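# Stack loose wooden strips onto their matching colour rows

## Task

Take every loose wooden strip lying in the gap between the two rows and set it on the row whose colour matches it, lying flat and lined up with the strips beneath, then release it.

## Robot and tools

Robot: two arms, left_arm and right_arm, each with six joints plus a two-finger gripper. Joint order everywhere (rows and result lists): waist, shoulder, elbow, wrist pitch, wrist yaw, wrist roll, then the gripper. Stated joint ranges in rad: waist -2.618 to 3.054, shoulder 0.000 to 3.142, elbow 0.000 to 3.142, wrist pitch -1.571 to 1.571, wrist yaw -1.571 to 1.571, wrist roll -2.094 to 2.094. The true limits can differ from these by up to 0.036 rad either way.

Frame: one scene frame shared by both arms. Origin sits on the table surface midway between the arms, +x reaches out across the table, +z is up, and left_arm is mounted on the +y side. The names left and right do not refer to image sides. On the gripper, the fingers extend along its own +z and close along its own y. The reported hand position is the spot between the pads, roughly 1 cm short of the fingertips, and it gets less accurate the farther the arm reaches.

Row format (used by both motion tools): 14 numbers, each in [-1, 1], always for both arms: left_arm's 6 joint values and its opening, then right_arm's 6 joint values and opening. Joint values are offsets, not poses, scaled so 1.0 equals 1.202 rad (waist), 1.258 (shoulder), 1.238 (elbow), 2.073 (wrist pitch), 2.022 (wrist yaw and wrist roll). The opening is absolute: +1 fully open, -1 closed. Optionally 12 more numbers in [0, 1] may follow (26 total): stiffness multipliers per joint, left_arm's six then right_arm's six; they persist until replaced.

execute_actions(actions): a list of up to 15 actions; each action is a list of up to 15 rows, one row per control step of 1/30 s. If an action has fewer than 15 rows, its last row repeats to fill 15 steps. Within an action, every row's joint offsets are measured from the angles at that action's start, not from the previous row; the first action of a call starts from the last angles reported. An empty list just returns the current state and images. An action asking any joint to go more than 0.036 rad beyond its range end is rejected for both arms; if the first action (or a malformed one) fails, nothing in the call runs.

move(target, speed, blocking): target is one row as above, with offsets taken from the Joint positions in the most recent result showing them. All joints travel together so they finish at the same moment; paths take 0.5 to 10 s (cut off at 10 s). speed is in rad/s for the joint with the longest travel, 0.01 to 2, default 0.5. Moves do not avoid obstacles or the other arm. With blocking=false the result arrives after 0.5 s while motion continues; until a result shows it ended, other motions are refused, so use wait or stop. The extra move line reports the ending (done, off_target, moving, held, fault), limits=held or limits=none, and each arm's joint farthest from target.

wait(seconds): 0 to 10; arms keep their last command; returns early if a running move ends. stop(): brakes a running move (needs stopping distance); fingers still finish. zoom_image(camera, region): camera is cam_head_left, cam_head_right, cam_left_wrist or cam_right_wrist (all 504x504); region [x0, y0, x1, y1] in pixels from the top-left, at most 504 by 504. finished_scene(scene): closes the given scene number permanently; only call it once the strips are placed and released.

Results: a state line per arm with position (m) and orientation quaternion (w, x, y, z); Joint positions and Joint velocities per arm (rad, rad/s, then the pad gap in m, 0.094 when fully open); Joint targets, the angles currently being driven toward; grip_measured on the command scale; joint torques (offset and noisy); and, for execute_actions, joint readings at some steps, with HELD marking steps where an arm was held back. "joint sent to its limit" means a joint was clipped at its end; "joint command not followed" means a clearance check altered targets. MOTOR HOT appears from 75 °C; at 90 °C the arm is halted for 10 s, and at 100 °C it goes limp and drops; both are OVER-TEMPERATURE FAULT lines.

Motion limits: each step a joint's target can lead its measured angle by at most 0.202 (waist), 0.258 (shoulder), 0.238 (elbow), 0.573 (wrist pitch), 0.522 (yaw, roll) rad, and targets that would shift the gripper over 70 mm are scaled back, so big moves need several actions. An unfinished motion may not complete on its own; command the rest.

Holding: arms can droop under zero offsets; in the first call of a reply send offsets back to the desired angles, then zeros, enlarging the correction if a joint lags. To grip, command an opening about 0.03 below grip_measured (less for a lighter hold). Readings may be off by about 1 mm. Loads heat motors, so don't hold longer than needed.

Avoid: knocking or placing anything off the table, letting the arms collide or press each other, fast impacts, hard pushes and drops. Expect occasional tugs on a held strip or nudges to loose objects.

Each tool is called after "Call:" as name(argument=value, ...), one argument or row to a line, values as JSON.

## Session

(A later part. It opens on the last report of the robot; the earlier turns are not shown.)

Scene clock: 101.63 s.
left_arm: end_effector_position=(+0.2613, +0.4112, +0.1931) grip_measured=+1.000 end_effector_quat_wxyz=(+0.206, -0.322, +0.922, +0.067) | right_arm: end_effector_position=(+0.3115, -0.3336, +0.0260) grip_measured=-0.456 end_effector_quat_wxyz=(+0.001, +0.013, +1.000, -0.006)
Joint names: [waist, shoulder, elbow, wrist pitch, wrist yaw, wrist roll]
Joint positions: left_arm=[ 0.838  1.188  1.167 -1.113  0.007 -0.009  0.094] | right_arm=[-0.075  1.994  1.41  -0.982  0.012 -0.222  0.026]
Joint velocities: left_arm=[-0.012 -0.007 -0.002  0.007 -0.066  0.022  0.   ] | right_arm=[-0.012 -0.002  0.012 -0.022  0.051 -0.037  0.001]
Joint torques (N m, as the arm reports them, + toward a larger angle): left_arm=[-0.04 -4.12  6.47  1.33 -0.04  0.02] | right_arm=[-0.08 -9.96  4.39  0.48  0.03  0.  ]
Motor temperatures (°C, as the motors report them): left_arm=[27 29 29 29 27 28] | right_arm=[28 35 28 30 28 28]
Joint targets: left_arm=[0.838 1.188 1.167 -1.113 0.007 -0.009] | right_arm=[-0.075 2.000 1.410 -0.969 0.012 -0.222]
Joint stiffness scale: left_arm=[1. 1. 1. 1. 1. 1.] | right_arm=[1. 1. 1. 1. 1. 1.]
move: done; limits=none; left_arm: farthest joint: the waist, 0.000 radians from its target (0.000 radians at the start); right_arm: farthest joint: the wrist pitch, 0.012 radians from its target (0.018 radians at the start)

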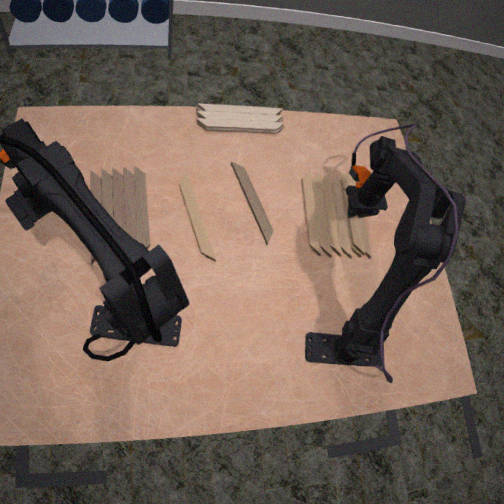

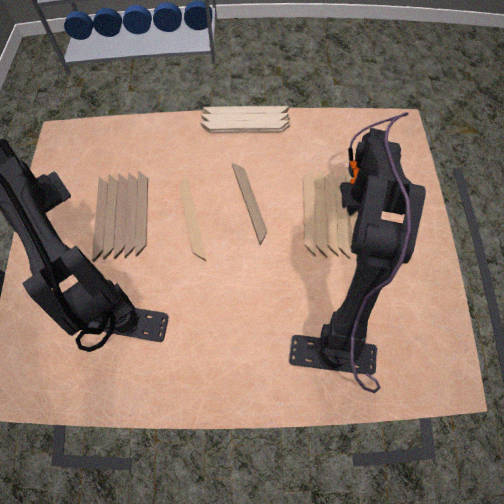

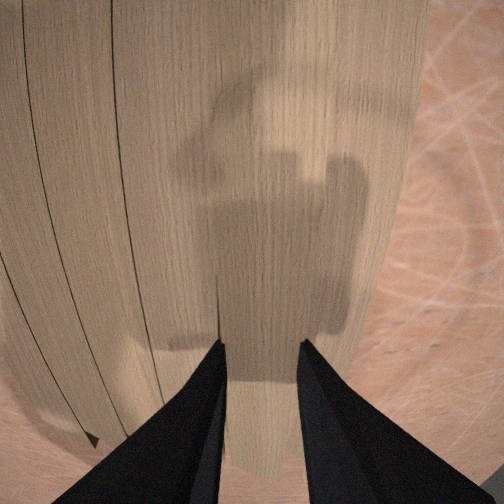

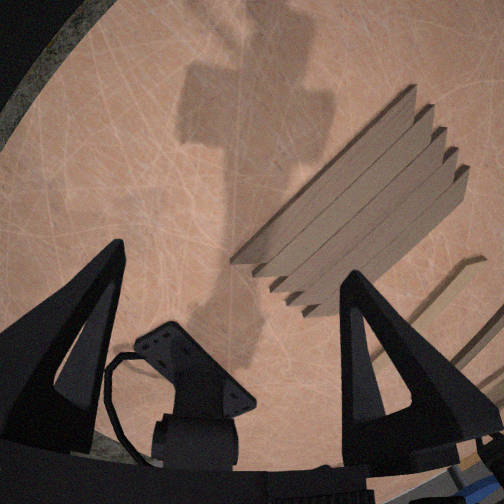

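Call:
move(
  target=[-0.6,0.45,0.38,-0.05,0,-0.27,0.2, 0,0,0,0,0,0,0.0],
  speed=1.0,
)

Call:
move(
  target=[-0.615,0.455,0.40,-0.056,0,-0.275,0.2, 0,-0.02,0.25,-0.135,0,0,0.2],
  speed=1.0,
)

Scene clock: 112.90 s.
left_arm: end_effector_position=(+0.4157, +0.2198, +0.1527) grip_measured=+0.202 end_effector_quat_wxyz=(+0.091, -0.240, +0.966, -0.036) | right_arm: end_effector_position=(+0.3115, -0.3336, +0.0260) grip_measured=-0.003 end_effector_quat_wxyz=(+0.001, +0.013, +1.000, -0.006)
Joint names: [waist, shoulder, elbow, wrist pitch, wrist yaw, wrist roll]
Joint positions: left_arm=[ 0.114  1.762  1.596 -1.209  0.014 -0.547  0.056] | right_arm=[-0.075  1.994  1.41  -0.982  0.012 -0.222  0.047]
Joint velocities: left_arm=[ 0.002 -0.002 -0.002 -0.007 -0.051  0.066 -0.   ] | right_arm=[-0.002 -0.002 -0.002  0.007 -0.081  0.051 -0.001]
Joint torques (N m, as the arm reports them, + toward a larger angle): left_arm=[  0.2  -10.3   10.09   0.88  -0.09  -0.06] | right_arm=[ -0.12 -10.51   4.41   0.35   0.02   0.03]
Motor temperatures (°C, as the motors report them): left_arm=[27 29 29 29 27 28] | right_arm=[28 34 28 30 28 28]
Joint targets: left_arm=[0.116 1.754 1.637 -1.216 0.006 -0.555] | right_arm=[-0.075 1.994 1.410 -0.982 0.012 -0.222]
Joint stiffness scale: left_arm=[1. 1. 1. 1. 1. 1.] | right_arm=[1. 1. 1. 1. 1. 1.]
move: off_target (left_arm); limits=none; left_arm: farthest joint: the elbow, 0.041 radians from its target (0.470 radians at the start); right_arm: farthest joint: the waist, 0.000 radians from its target (0.000 radians at the start)

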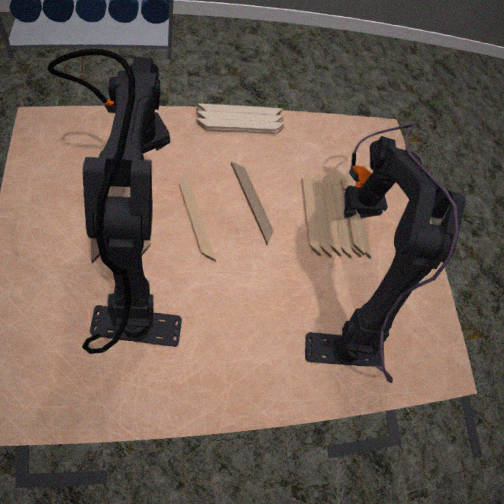

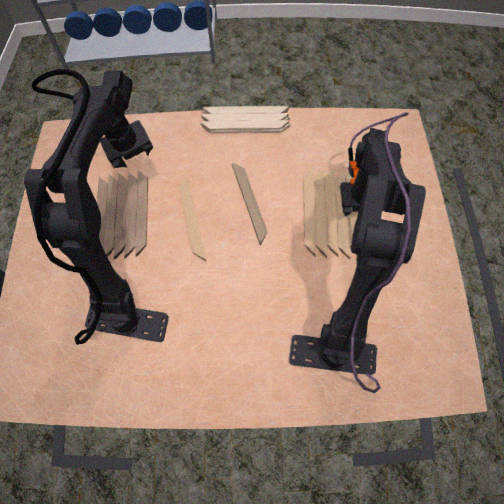

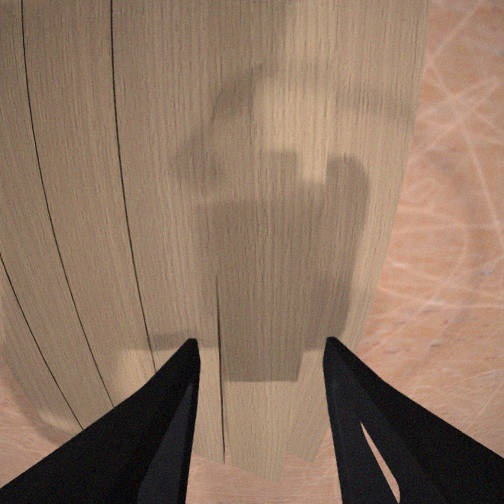

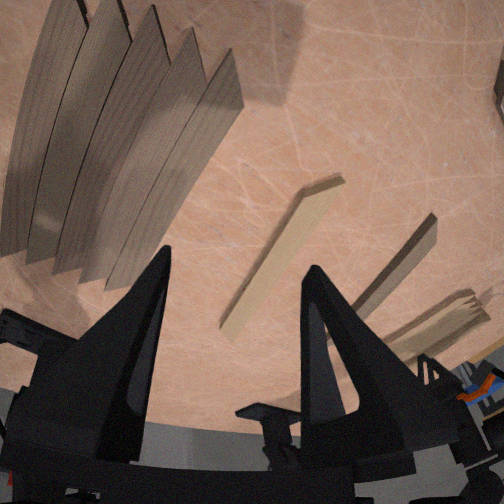

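Scene clock: 114.57 s.
left_arm: end_effector_position=(+0.3538, -0.0837, +0.0445) grip_measured=+0.202 end_effector_quat_wxyz=(-0.021, -0.142, +0.990, +0.007) | right_arm: end_effector_position=(+0.3266, -0.3375, +0.0959) grip_measured=+0.198 end_effector_quat_wxyz=(+0.006, +0.013, +1.000, -0.008)
Joint names: [waist, shoulder, elbow, wrist pitch, wrist yaw, wrist roll]
Joint positions: left_arm=[-0.635  2.351  2.057 -1.312  0.026 -1.094  0.056] | right_arm=[-0.075  1.988  1.686 -1.252  0.012 -0.222  0.056]
Joint velocities: left_arm=[ 0.017  0.022 -0.002  0.007  0.066 -0.037  0.   ] | right_arm=[-0.002 -0.017 -0.007  0.022  0.037 -0.081 -0.001]
Joint torques (N m, as the arm reports them, + toward a larger angle): left_arm=[  0.77 -15.63   8.95   0.44  -0.13  -0.05] | right_arm=[  0.1  -12.49   6.81   0.29   0.06   0.01]
Motor temperatures (°C, as the motors report them): left_arm=[27 30 29 29 27 28] | right_arm=[28 35 28 30 28 28]
Joint targets: left_arm=[-0.625 2.335 2.091 -1.325 0.014 -1.103] | right_arm=[-0.075 1.968 1.720 -1.262 0.012 -0.222]
Joint stiffness scale: left_arm=[1. 1. 1. 1. 1. 1.] | right_arm=[1. 1. 1. 1. 1. 1.]
move: off_target (left_arm, right_arm); limits=none; left_arm: farthest joint: the elbow, 0.034 radians from its target (0.495 radians at the start); right_arm: farthest joint: the elbow, 0.034 radians from its target (0.309 radians at the start)

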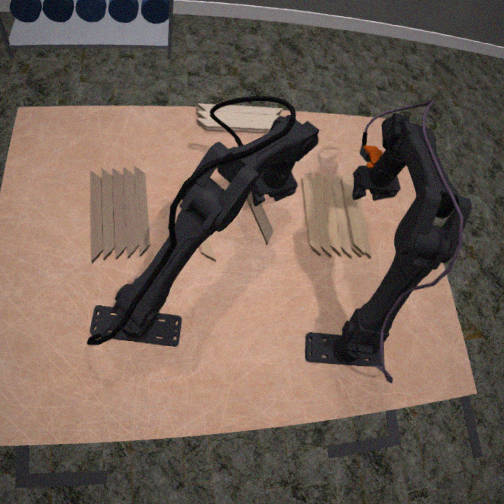

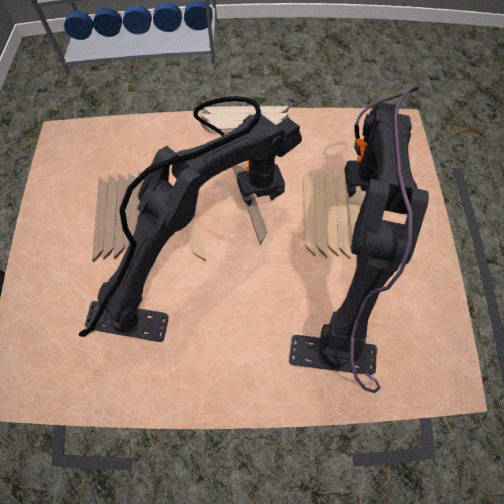

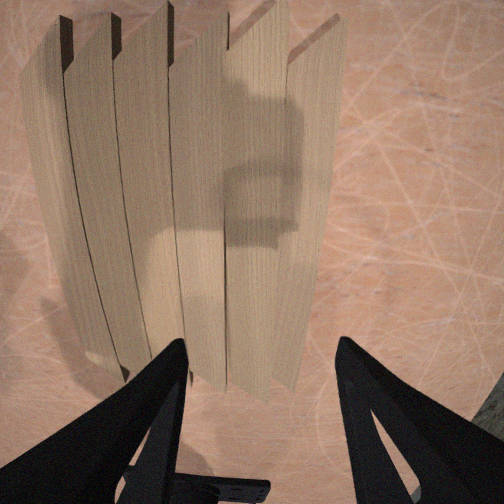

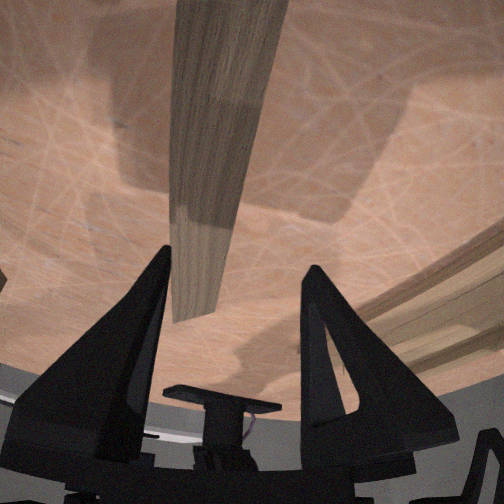

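Call:
move(
  target=[0.02,-0.087,-0.214,0.099,-0.01,0,0.2, 0,-0.015,0.02,0,0,0,0.2],
  speed=0.4,
)

Scene clock: 126.27 s.
left_arm: end_effector_position=(+0.3480, -0.0683, +0.0155) grip_measured=+0.202 end_effector_quat_wxyz=(-0.011, -0.149, +0.989, -0.001) | right_arm: end_effector_position=(+0.3265, -0.3374, +0.0959) grip_measured=+0.198 end_effector_quat_wxyz=(+0.006, +0.013, +1.000, -0.008)
Joint names: [waist, shoulder, elbow, wrist pitch, wrist yaw, wrist roll]
Joint positions: left_arm=[-0.623  2.273  1.808 -1.117  0.018 -1.095  0.056] | right_arm=[-0.075  1.988  1.686 -1.253  0.012 -0.222  0.056]
Joint velocities: left_arm=[-0.002 -0.012  0.012  0.007 -0.066  0.037 -0.   ] | right_arm=[-0.017 -0.017  0.017 -0.007  0.007 -0.037 -0.001]
Joint torques (N m, as the arm reports them, + toward a larger angle): left_arm=[  1.03 -16.34   4.24   0.71  -0.14   0.02] | right_arm=[ -0.13 -12.24   6.28   0.36   0.01   0.  ]
Motor temperatures (°C, as the motors report them): left_arm=[27 35 30 28 27 28] | right_arm=[28 35 30 30 28 28]
Joint targets: left_arm=[-0.611 2.241 1.793 -1.107 0.005 -1.094] | right_arm=[-0.075 1.969 1.711 -1.252 0.012 -0.222]
Joint stiffness scale: left_arm=[1. 1. 1. 1. 1. 1.] | right_arm=[1. 1. 1. 1. 1. 1.]
move: off_target (left_arm, right_arm); limits=none; left_arm: farthest joint: the shoulder, 0.032 radians from its target (0.109 radians at the start); right_arm: farthest joint: the elbow, 0.025 radians from its target (0.025 radians at the start)

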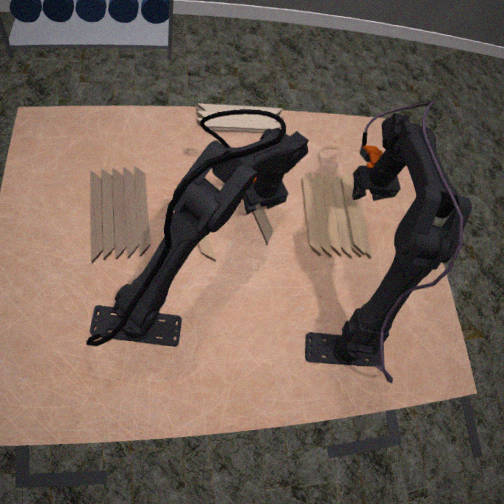

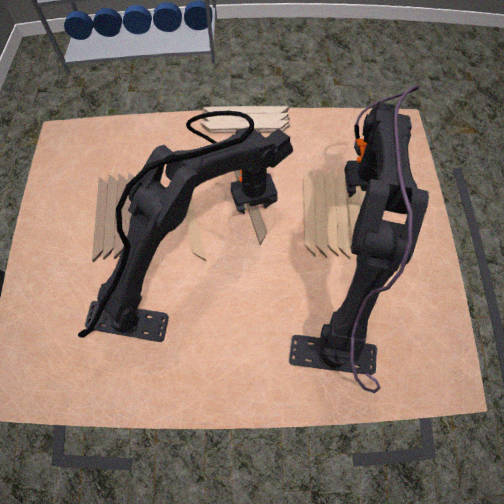

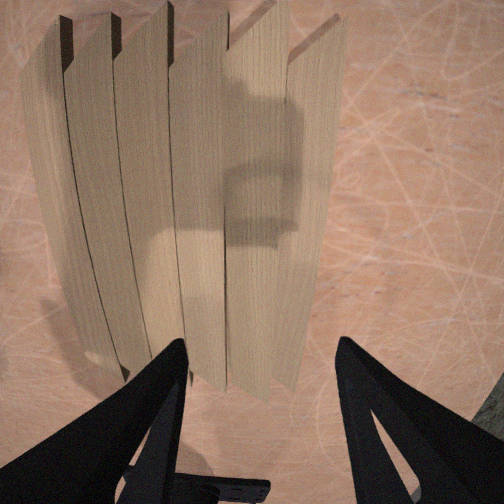

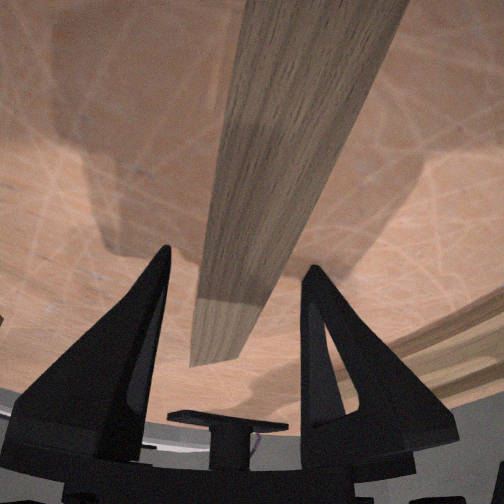

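Call:
move(
  target=[0,-0.02,-0.018,0.008,0,0.045,0.2, 0,-0.015,0.02,0,0,0,0.2],
  speed=0.3,
)

Call:
move(
  target=[0,-0.02,0,0,0,0,-0.49, 0,-0.015,0.02,0,0,0,0.2],
)

Scene clock: 133.03 s.
left_arm: end_effector_position=(+0.3491, -0.0696, +0.0155) grip_measured=+0.202 end_effector_quat_wxyz=(-0.009, -0.108, +0.994, -0.004) | right_arm: end_effector_position=(+0.3265, -0.3374, +0.0959) grip_measured=+0.198 end_effector_quat_wxyz=(+0.006, +0.013, +1.000, -0.008)
Joint names: [waist, shoulder, elbow, wrist pitch, wrist yaw, wrist roll]
Joint positions: left_arm=[-0.623  2.273  1.808 -1.11   0.019 -1.012  0.056] | right_arm=[-0.075  1.988  1.686 -1.253  0.012 -0.222  0.056]
Joint velocities: left_arm=[ 0.007  0.002 -0.007 -0.007  0.007 -0.022  0.   ] | right_arm=[ 0.007 -0.012 -0.012  0.022 -0.007 -0.037 -0.001]
Joint torques (N m, as the arm reports them, + toward a larger angle): left_arm=[  0.   -15.76   3.62   0.7   -0.04   0.1 ] | right_arm=[  0.11 -12.2    6.22   0.41   0.01  -0.02]
Motor temperatures (°C, as the motors report them): left_arm=[27 37 29 28 27 28] | right_arm=[28 36 30 30 28 28]
Joint targets: left_arm=[-0.623 2.248 1.786 -1.100 0.019 -1.004] | right_arm=[-0.075 1.969 1.711 -1.253 0.012 -0.222]
Joint stiffness scale: left_arm=[1. 1. 1. 1. 1. 1.] | right_arm=[1. 1. 1. 1. 1. 1.]
move: off_target (left_arm, right_arm); limits=none; left_arm: farthest joint: the shoulder, 0.025 radians from its target (0.025 radians at the start); right_arm: farthest joint: the elbow, 0.025 radians from its target (0.025 radians at the start)

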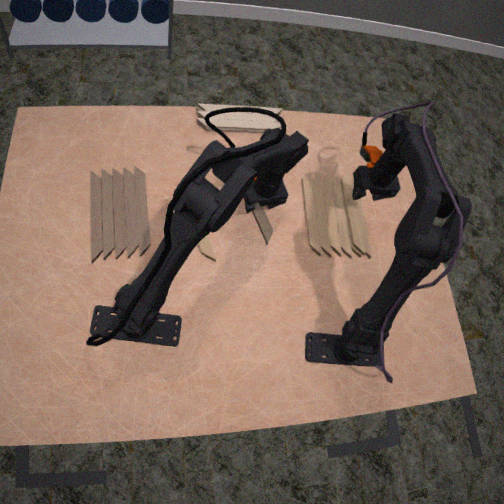

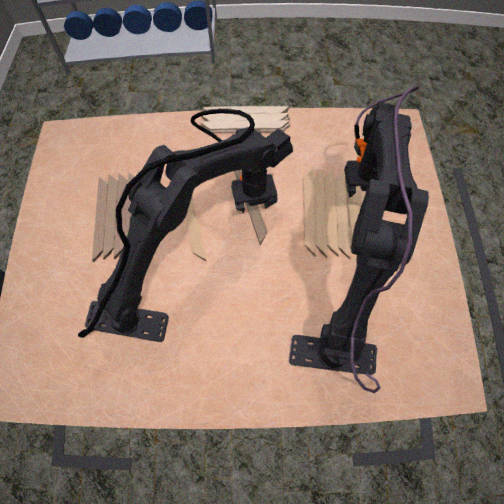

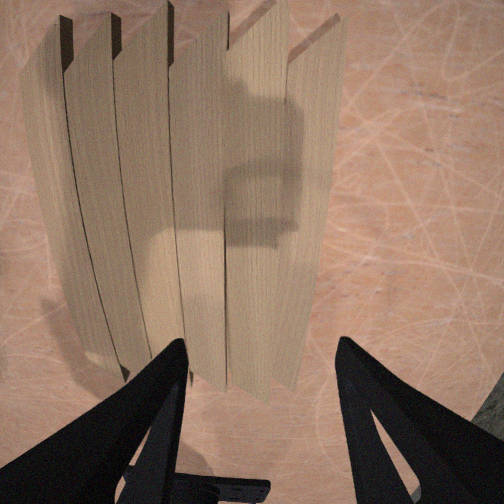

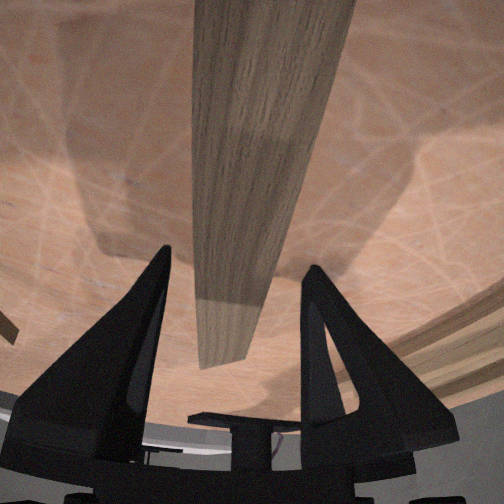

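Scene clock: 133.73 s.
left_arm: end_effector_position=(+0.3489, -0.0696, +0.0155) grip_measured=-0.450 end_effector_quat_wxyz=(-0.009, -0.108, +0.994, -0.004) | right_arm: end_effector_position=(+0.3265, -0.3374, +0.0959) grip_measured=+0.198 end_effector_quat_wxyz=(+0.006, +0.013, +1.000, -0.008)
Joint names: [waist, shoulder, elbow, wrist pitch, wrist yaw, wrist roll]
Joint positions: left_arm=[-0.623  2.273  1.808 -1.11   0.02  -1.012  0.026] | right_arm=[-0.075  1.988  1.686 -1.253  0.012 -0.222  0.056]
Joint velocities: left_arm=[-0.007 -0.012 -0.012  0.022  0.007 -0.051  0.   ] | right_arm=[ 0.017  0.017  0.017  0.007  0.081  0.095 -0.   ]
Joint torques (N m, as the arm reports them, + toward a larger angle): left_arm=[ -0.03 -15.81   5.69   0.61  -0.04   0.02] | right_arm=[ -0.06 -12.44   6.38   0.35   0.02  -0.02]
Motor temperatures (°C, as the motors report them): left_arm=[27 37 29 28 27 28] | right_arm=[28 36 30 30 28 28]
Joint targets: left_arm=[-0.623 2.248 1.808 -1.110 0.019 -1.012] | right_arm=[-0.075 1.969 1.711 -1.253 0.012 -0.222]
Joint stiffness scale: left_arm=[1. 1. 1. 1. 1. 1.] | right_arm=[1. 1. 1. 1. 1. 1.]
move: off_target (left_arm, right_arm); limits=none; left_arm: farthest joint: the shoulder, 0.025 radians from its target (0.025 radians at the start); right_arm: farthest joint: the elbow, 0.025 radians from its target (0.025 radians at the start)

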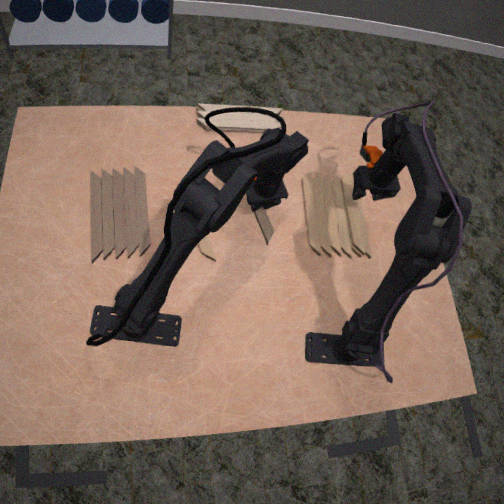

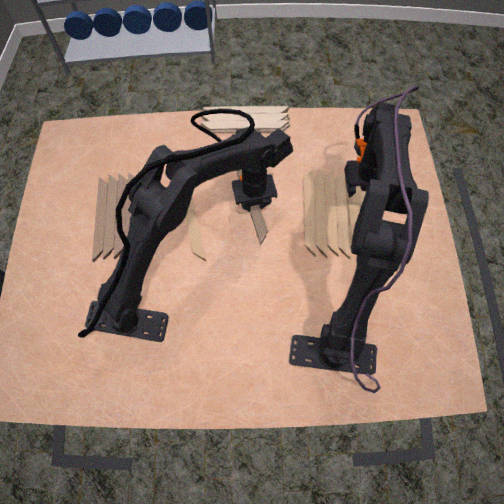

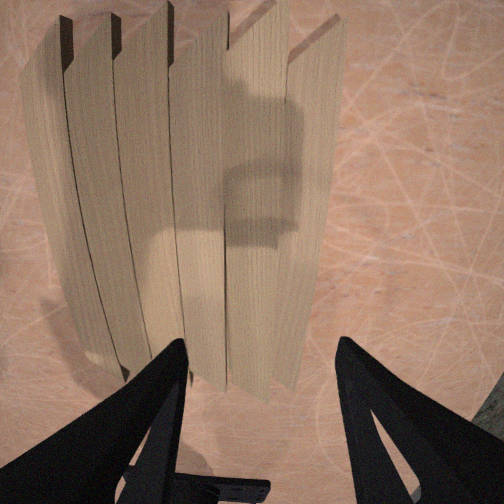

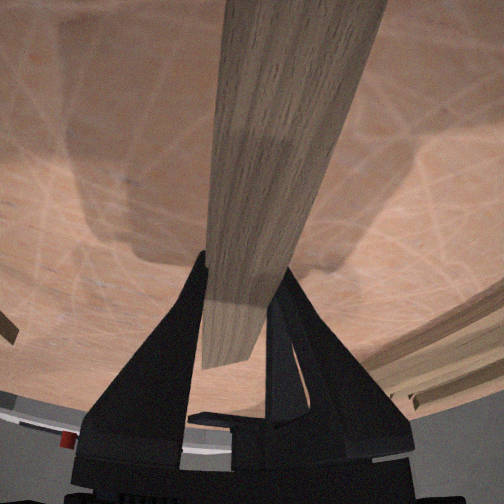

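Call:
move(
  target=[0,-0.02,0.19,-0.1,0,0,-0.49, 0,-0.015,0.02,0,0,0,0.2],
)

Call:
move(
  target=[0.83,-0.475,-0.69,0.132,0,0.6,-0.49, 0.863,0.269,0.365,-0.043,0,0.322,0.2],
  speed=0.9,
)

Scene clock: 145.40 s.
left_arm: end_effector_position=(+0.3544, -0.0756, +0.0646) grip_measured=-0.450 end_effector_quat_wxyz=(-0.009, -0.108, +0.994, -0.006) | right_arm: end_effector_position=(+0.3265, -0.3374, +0.0959) grip_measured=+0.198 end_effector_quat_wxyz=(+0.006, +0.013, +1.000, -0.008)
Joint names: [waist, shoulder, elbow, wrist pitch, wrist yaw, wrist roll]
Joint positions: left_arm=[-0.623  2.277  2.012 -1.306  0.022 -1.012  0.026] | right_arm=[-0.075  1.988  1.686 -1.253  0.012 -0.222  0.056]
Joint velocities: left_arm=[-0.012  0.002  0.012  0.037 -0.007  0.051 -0.001] | right_arm=[-0.017 -0.002 -0.022  0.007 -0.022 -0.022  0.001]
Joint torques (N m, as the arm reports them, + toward a larger angle): left_arm=[ -0.04 -16.22   8.82   0.52  -0.04   0.02] | right_arm=[  0.08 -12.25   6.38   0.34   0.03  -0.03]
Motor temperatures (°C, as the motors report them): left_arm=[27 39 29 28 27 28] | right_arm=[28 36 30 30 28 28]
Joint targets: left_arm=[-0.623 2.248 2.043 -1.318 0.020 -1.012] | right_arm=[-0.075 1.969 1.711 -1.253 0.012 -0.222]
Joint stiffness scale: left_arm=[1. 1. 1. 1. 1. 1.] | right_arm=[1. 1. 1. 1. 1. 1.]
move: off_target (left_arm, right_arm); limits=none; left_arm: farthest joint: the elbow, 0.031 radians from its target (0.235 radians at the start); right_arm: farthest joint: the elbow, 0.025 radians from its target (0.025 radians at the start)

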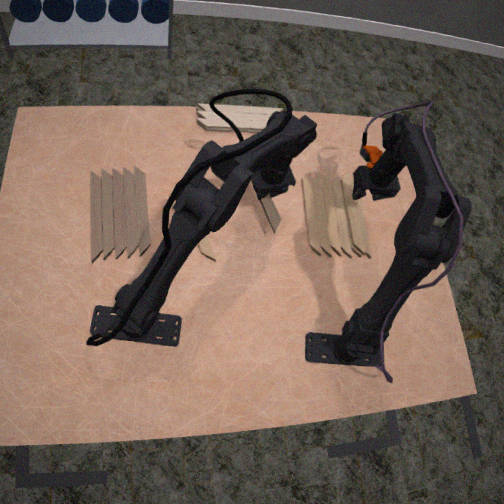

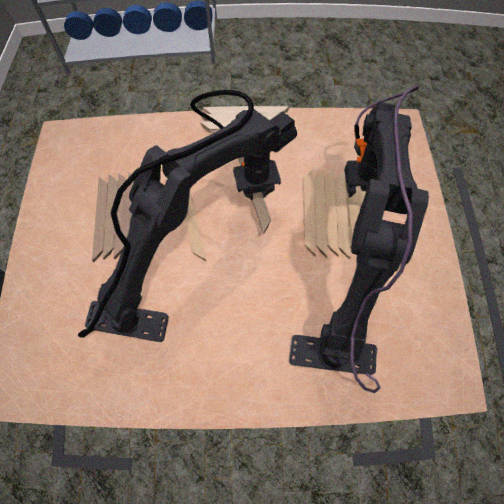

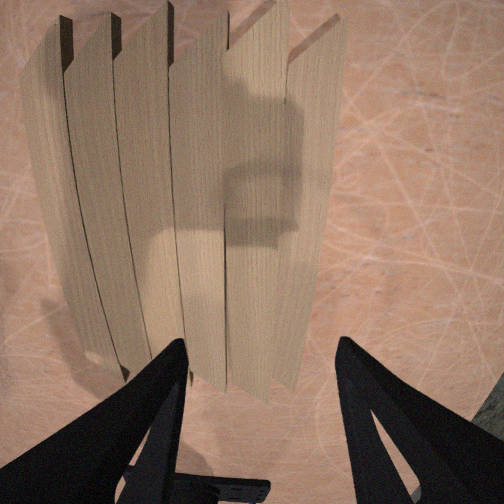

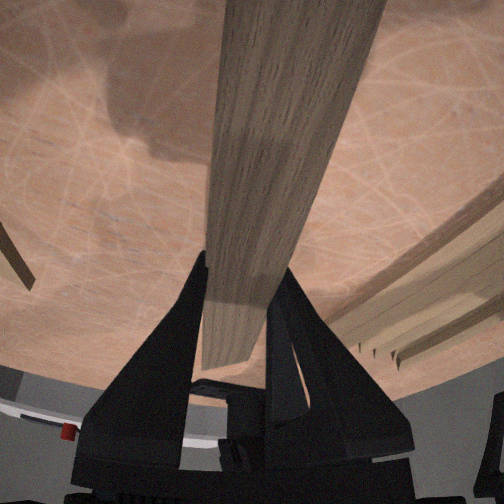

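Scene clock: 147.67 s.
left_arm: end_effector_position=(+0.3331, +0.2985, +0.0551) grip_measured=-0.450 end_effector_quat_wxyz=(-0.010, -0.003, +1.000, -0.012) | right_arm: end_effector_position=(+0.2761, +0.0824, +0.0657) grip_measured=+0.198 end_effector_quat_wxyz=(+0.008, -0.185, +0.983, -0.001)
Joint names: [waist, shoulder, elbow, wrist pitch, wrist yaw, wrist roll]
Joint positions: left_arm=[ 0.372  1.715  1.167 -1.047  0.019  0.192  0.026] | right_arm=[ 0.968  2.326  2.099 -1.332  0.01   0.422  0.056]
Joint velocities: left_arm=[-0.007 -0.017  0.007 -0.007  0.037  0.007  0.001] | right_arm=[-0.012  0.002 -0.027 -0.007 -0.022 -0.037 -0.   ]
Joint torques (N m, as the arm reports them, + toward a larger angle): left_arm=[  0.22 -11.36   4.72   0.72  -0.01   0.1 ] | right_arm=[ -0.47 -13.49   7.18   0.16   0.04   0.03]
Motor temperatures (°C, as the motors report them): left_arm=[27 39 29 28 27 28] | right_arm=[28 36 30 30 28 28]
Joint targets: left_arm=[0.375 1.680 1.158 -1.033 0.021 0.201] | right_arm=[0.963 2.327 2.138 -1.342 0.012 0.429]
Joint stiffness scale: left_arm=[1. 1. 1. 1. 1. 1.] | right_arm=[1. 1. 1. 1. 1. 1.]
move: off_target (left_arm, right_arm); limits=none; left_arm: farthest joint: the shoulder, 0.035 radians from its target (0.598 radians at the start); right_arm: farthest joint: the elbow, 0.039 radians from its target (0.452 radians at the start)

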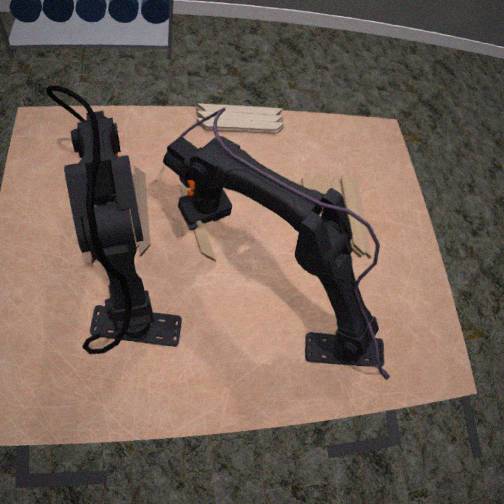

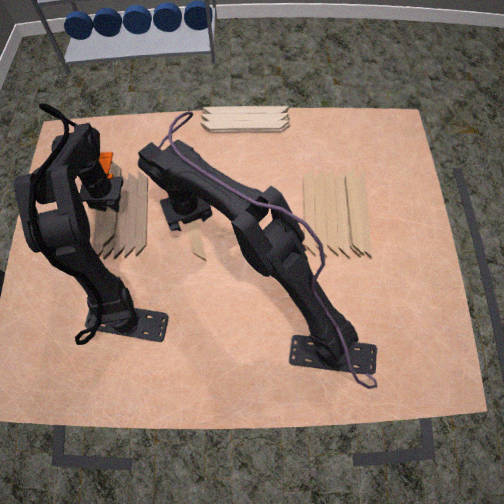

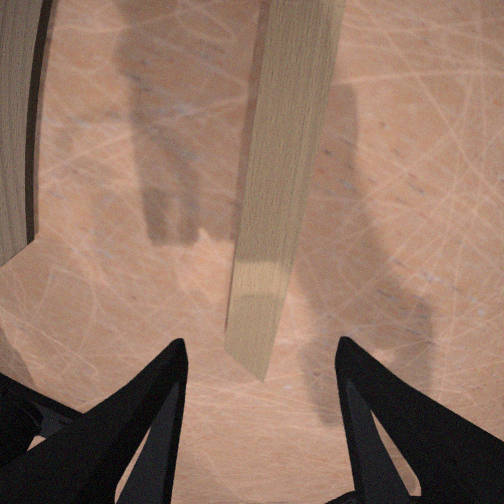

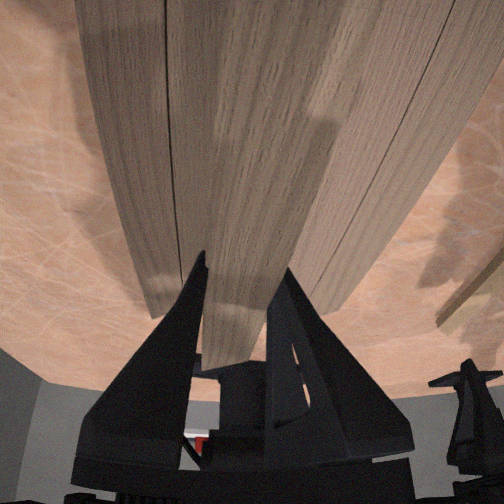

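Call:
move(
  target=[0,-0.02,-0.075,0.056,0,0,-0.49, 0,0,-0.18,0.098,0,0.078,0.2],
  speed=0.3,
)

Scene clock: 154.70 s.
left_arm: end_effector_position=(+0.3303, +0.2979, +0.0352) grip_measured=-0.450 end_effector_quat_wxyz=(-0.002, -0.003, +1.000, -0.010) | right_arm: end_effector_position=(+0.2710, +0.0772, +0.0142) grip_measured=+0.198 end_effector_quat_wxyz=(+0.004, -0.110, +0.994, -0.004)
Joint names: [waist, shoulder, elbow, wrist pitch, wrist yaw, wrist roll]
Joint positions: left_arm=[ 0.372  1.715  1.083 -0.946  0.019  0.193  0.026] | right_arm=[ 0.968  2.326  1.894 -1.137  0.01   0.573  0.056]
Joint velocities: left_arm=[-0.012  0.007 -0.002 -0.007  0.037 -0.037 -0.001] | right_arm=[-0.002 -0.017  0.017  0.022 -0.007 -0.022  0.001]
Joint torques (N m, as the arm reports them, + toward a larger angle): left_arm=[ -0.04 -10.42   4.57   0.75  -0.03   0.02] | right_arm=[  0.   -13.44   3.3    0.44   0.     0.02]
Motor temperatures (°C, as the motors report them): left_arm=[27 38 29 28 27 28] | right_arm=[28 37 30 30 28 28]
Joint targets: left_arm=[0.372 1.690 1.074 -0.931 0.019 0.192] | right_arm=[0.968 2.326 1.876 -1.129 0.010 0.580]
Joint stiffness scale: left_arm=[1. 1. 1. 1. 1. 1.] | right_arm=[1. 1. 1. 1. 1. 1.]
move: off_target (left_arm); limits=none; left_arm: farthest joint: the shoulder, 0.025 radians from its target (0.025 radians at the start); right_arm: farthest joint: the elbow, 0.018 radians from its target (0.223 radians at the start)

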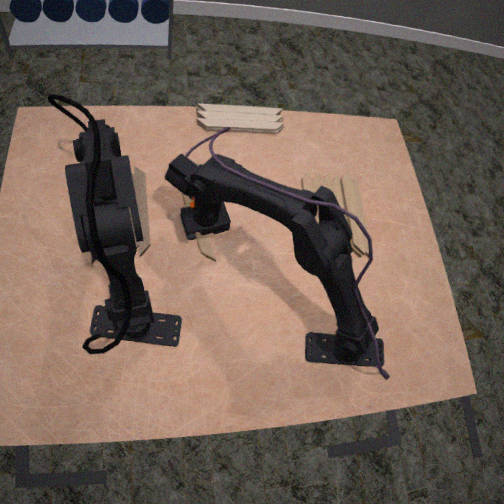

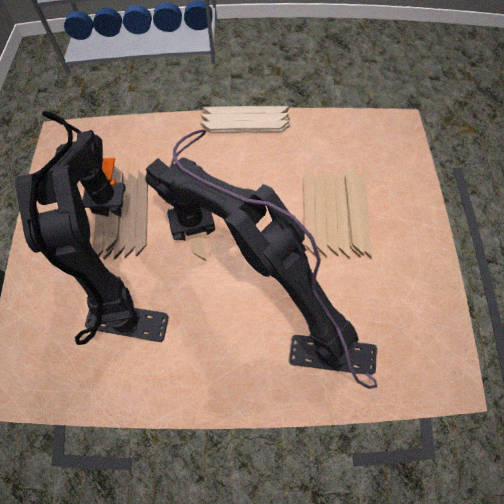

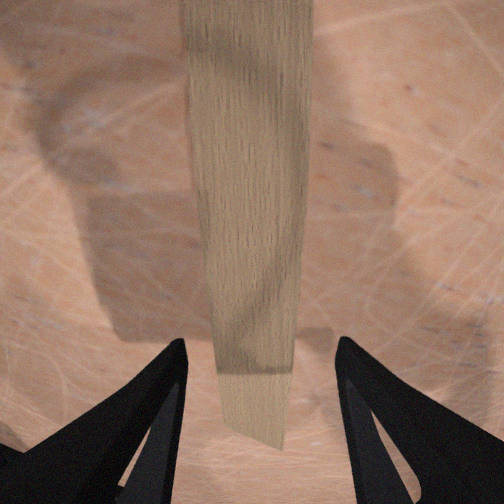

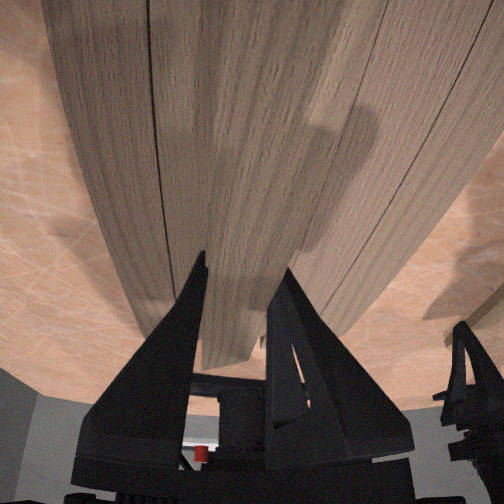

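Call:
move(
  target=[-0.024,-0.02,0,0,0,-0.015,-0.49, 0,0,0,0,0,0,-0.48],
  speed=0.2,
)

Call:
zoom_image(
  camera="cam_head_right",
  region=[60,150,200,280],
)

Scene clock: 159.57 s.
left_arm: end_effector_position=(+0.3312, +0.2930, +0.0352) grip_measured=-0.450 end_effector_quat_wxyz=(-0.002, -0.005, +1.000, -0.010) | right_arm: end_effector_position=(+0.2710, +0.0773, +0.0142) grip_measured=-0.458 end_effector_quat_wxyz=(+0.004, -0.110, +0.994, -0.003)
Joint names: [waist, shoulder, elbow, wrist pitch, wrist yaw, wrist roll]
Joint positions: left_arm=[ 0.355  1.715  1.083 -0.946  0.019  0.172  0.026] | right_arm=[ 0.968  2.326  1.894 -1.137  0.01   0.574  0.025]
Joint velocities: left_arm=[ 0.012 -0.002  0.012  0.007  0.007  0.007 -0.   ] | right_arm=[ 0.012  0.007 -0.017  0.037  0.051 -0.007  0.001]
Joint torques (N m, as the arm reports them, + toward a larger angle): left_arm=[ -1.07 -10.42   5.43   0.61  -0.02  -0.03] | right_arm=[  0.04 -13.72   4.53   0.32   0.04  -0.02]
Motor temperatures (°C, as the motors report them): left_arm=[27 37 29 28 27 28] | right_arm=[28 38 30 30 28 28]
Joint targets: left_arm=[0.343 1.690 1.083 -0.947 0.019 0.162] | right_arm=[0.968 2.326 1.894 -1.138 0.010 0.573]
Joint stiffness scale: left_arm=[1. 1. 1. 1. 1. 1.] | right_arm=[1. 1. 1. 1. 1. 1.]
move: off_target (left_arm); limits=none; left_arm: farthest joint: the shoulder, 0.025 radians from its target (0.025 radians at the start); right_arm: farthest joint: the wrist roll, 0.001 radians from its target (0.001 radians at the start)

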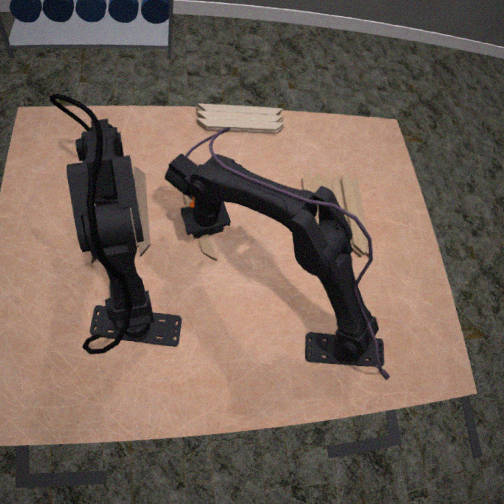

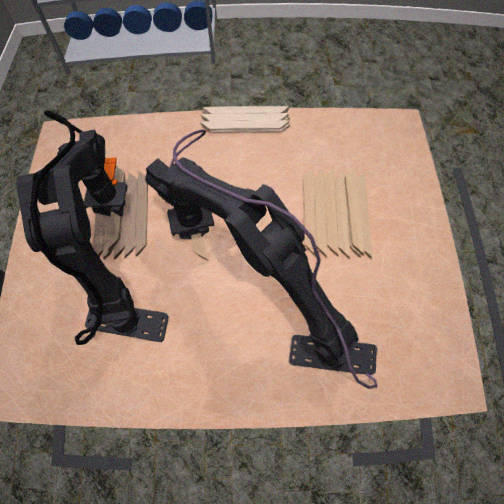

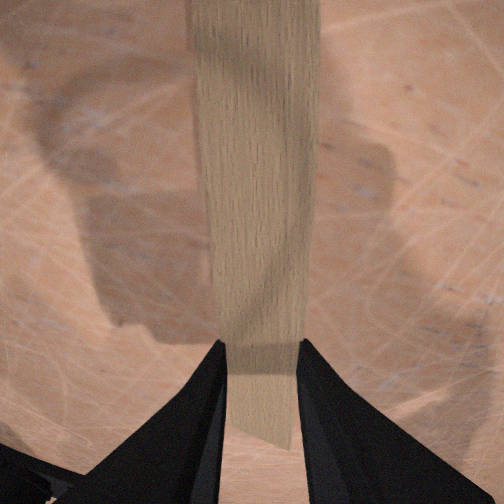

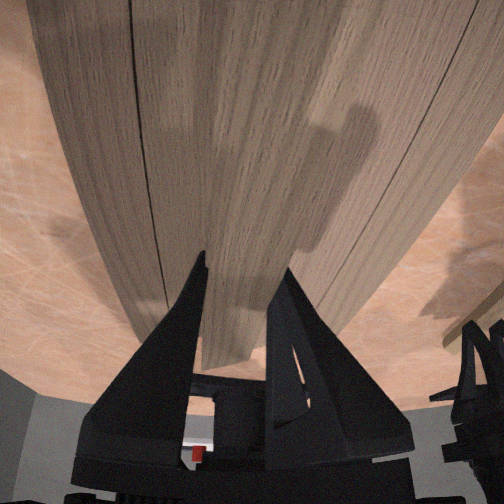

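Region (60, 150, 200, 280) of cam_head_right's 504x504 image, scaled by 3.600, with more detail than that image has; it fills the top 468 rows of this view, and the rest is white.

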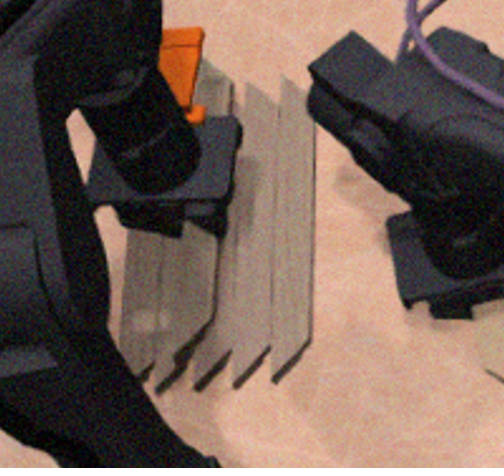

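Call:
move(
  target=[0,-0.02,-0.036,0.022,0,0,-0.49, 0,-0.01,0.19,-0.1,0,0,-0.49],
  speed=0.3,
)

Call:
zoom_image(
  camera="cam_head_right",
  region=[60,150,200,280],
)

Scene clock: 167.23 s.
left_arm: end_effector_position=(+0.3271, +0.2924, +0.0275) grip_measured=-0.450 end_effector_quat_wxyz=(-0.003, -0.005, +1.000, -0.010) | right_arm: end_effector_position=(+0.2744, +0.0807, +0.0635) grip_measured=-0.458 end_effector_quat_wxyz=(+0.003, -0.110, +0.994, -0.004)
Joint names: [waist, shoulder, elbow, wrist pitch, wrist yaw, wrist roll]
Joint positions: left_arm=[ 0.355  1.715  1.049 -0.916  0.019  0.171  0.026] | right_arm=[ 0.968  2.328  2.094 -1.337  0.01   0.574  0.025]
Joint velocities: left_arm=[ 0.007 -0.012 -0.027  0.037  0.007 -0.037 -0.   ] | right_arm=[-0.012  0.022  0.007  0.037  0.022 -0.066 -0.   ]
Joint torques (N m, as the arm reports them, + toward a larger angle): left_arm=[  0.01 -10.37   4.26   0.74  -0.01   0.02] | right_arm=[ -0.01 -14.65   6.87   0.24  -0.05  -0.03]
Motor temperatures (°C, as the motors report them): left_arm=[27 36 29 28 27 28] | right_arm=[28 38 30 30 28 28]
Joint targets: left_arm=[0.355 1.690 1.039 -0.901 0.019 0.172] | right_arm=[0.968 2.314 2.129 -1.344 0.010 0.574]
Joint stiffness scale: left_arm=[1. 1. 1. 1. 1. 1.] | right_arm=[1. 1. 1. 1. 1. 1.]
move: off_target (left_arm, right_arm); limits=none; left_arm: farthest joint: the shoulder, 0.025 radians from its target (0.025 radians at the start); right_arm: farthest joint: the elbow, 0.035 radians from its target (0.236 radians at the start)

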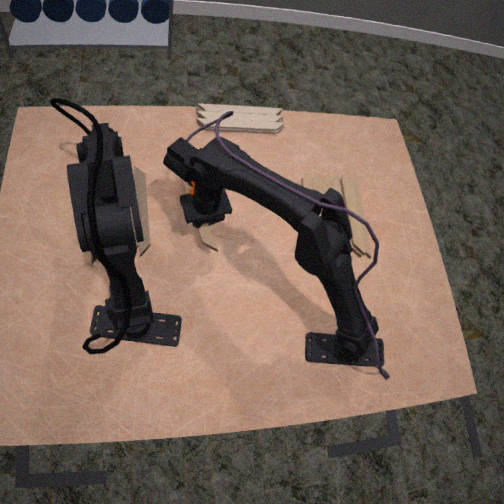

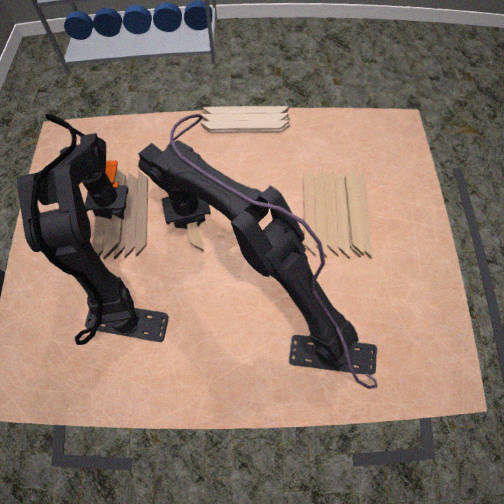

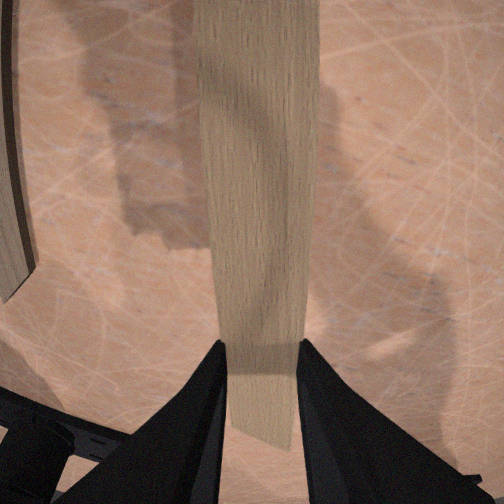

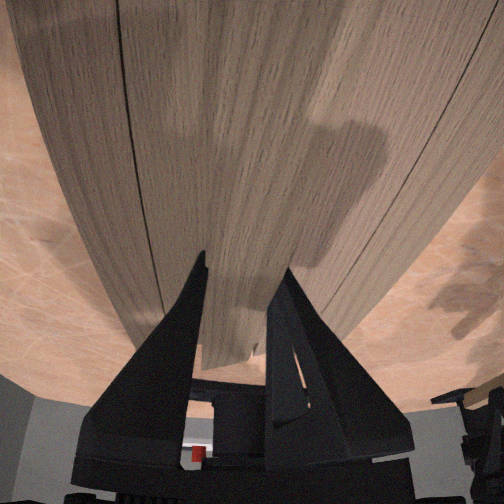

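Region (60, 150, 200, 280) of cam_head_right's 504x504 image, scaled by 3.600, with more detail than that image has; it fills the top 468 rows of this view, and the rest is white.

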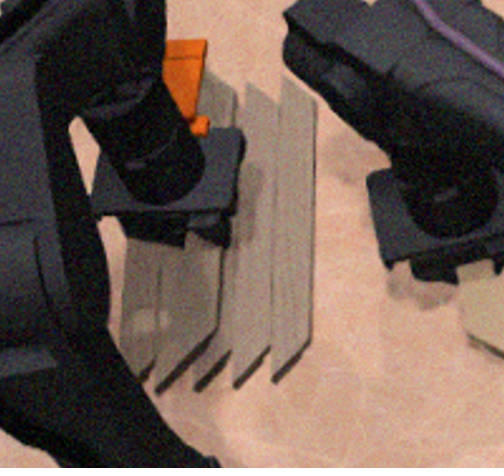

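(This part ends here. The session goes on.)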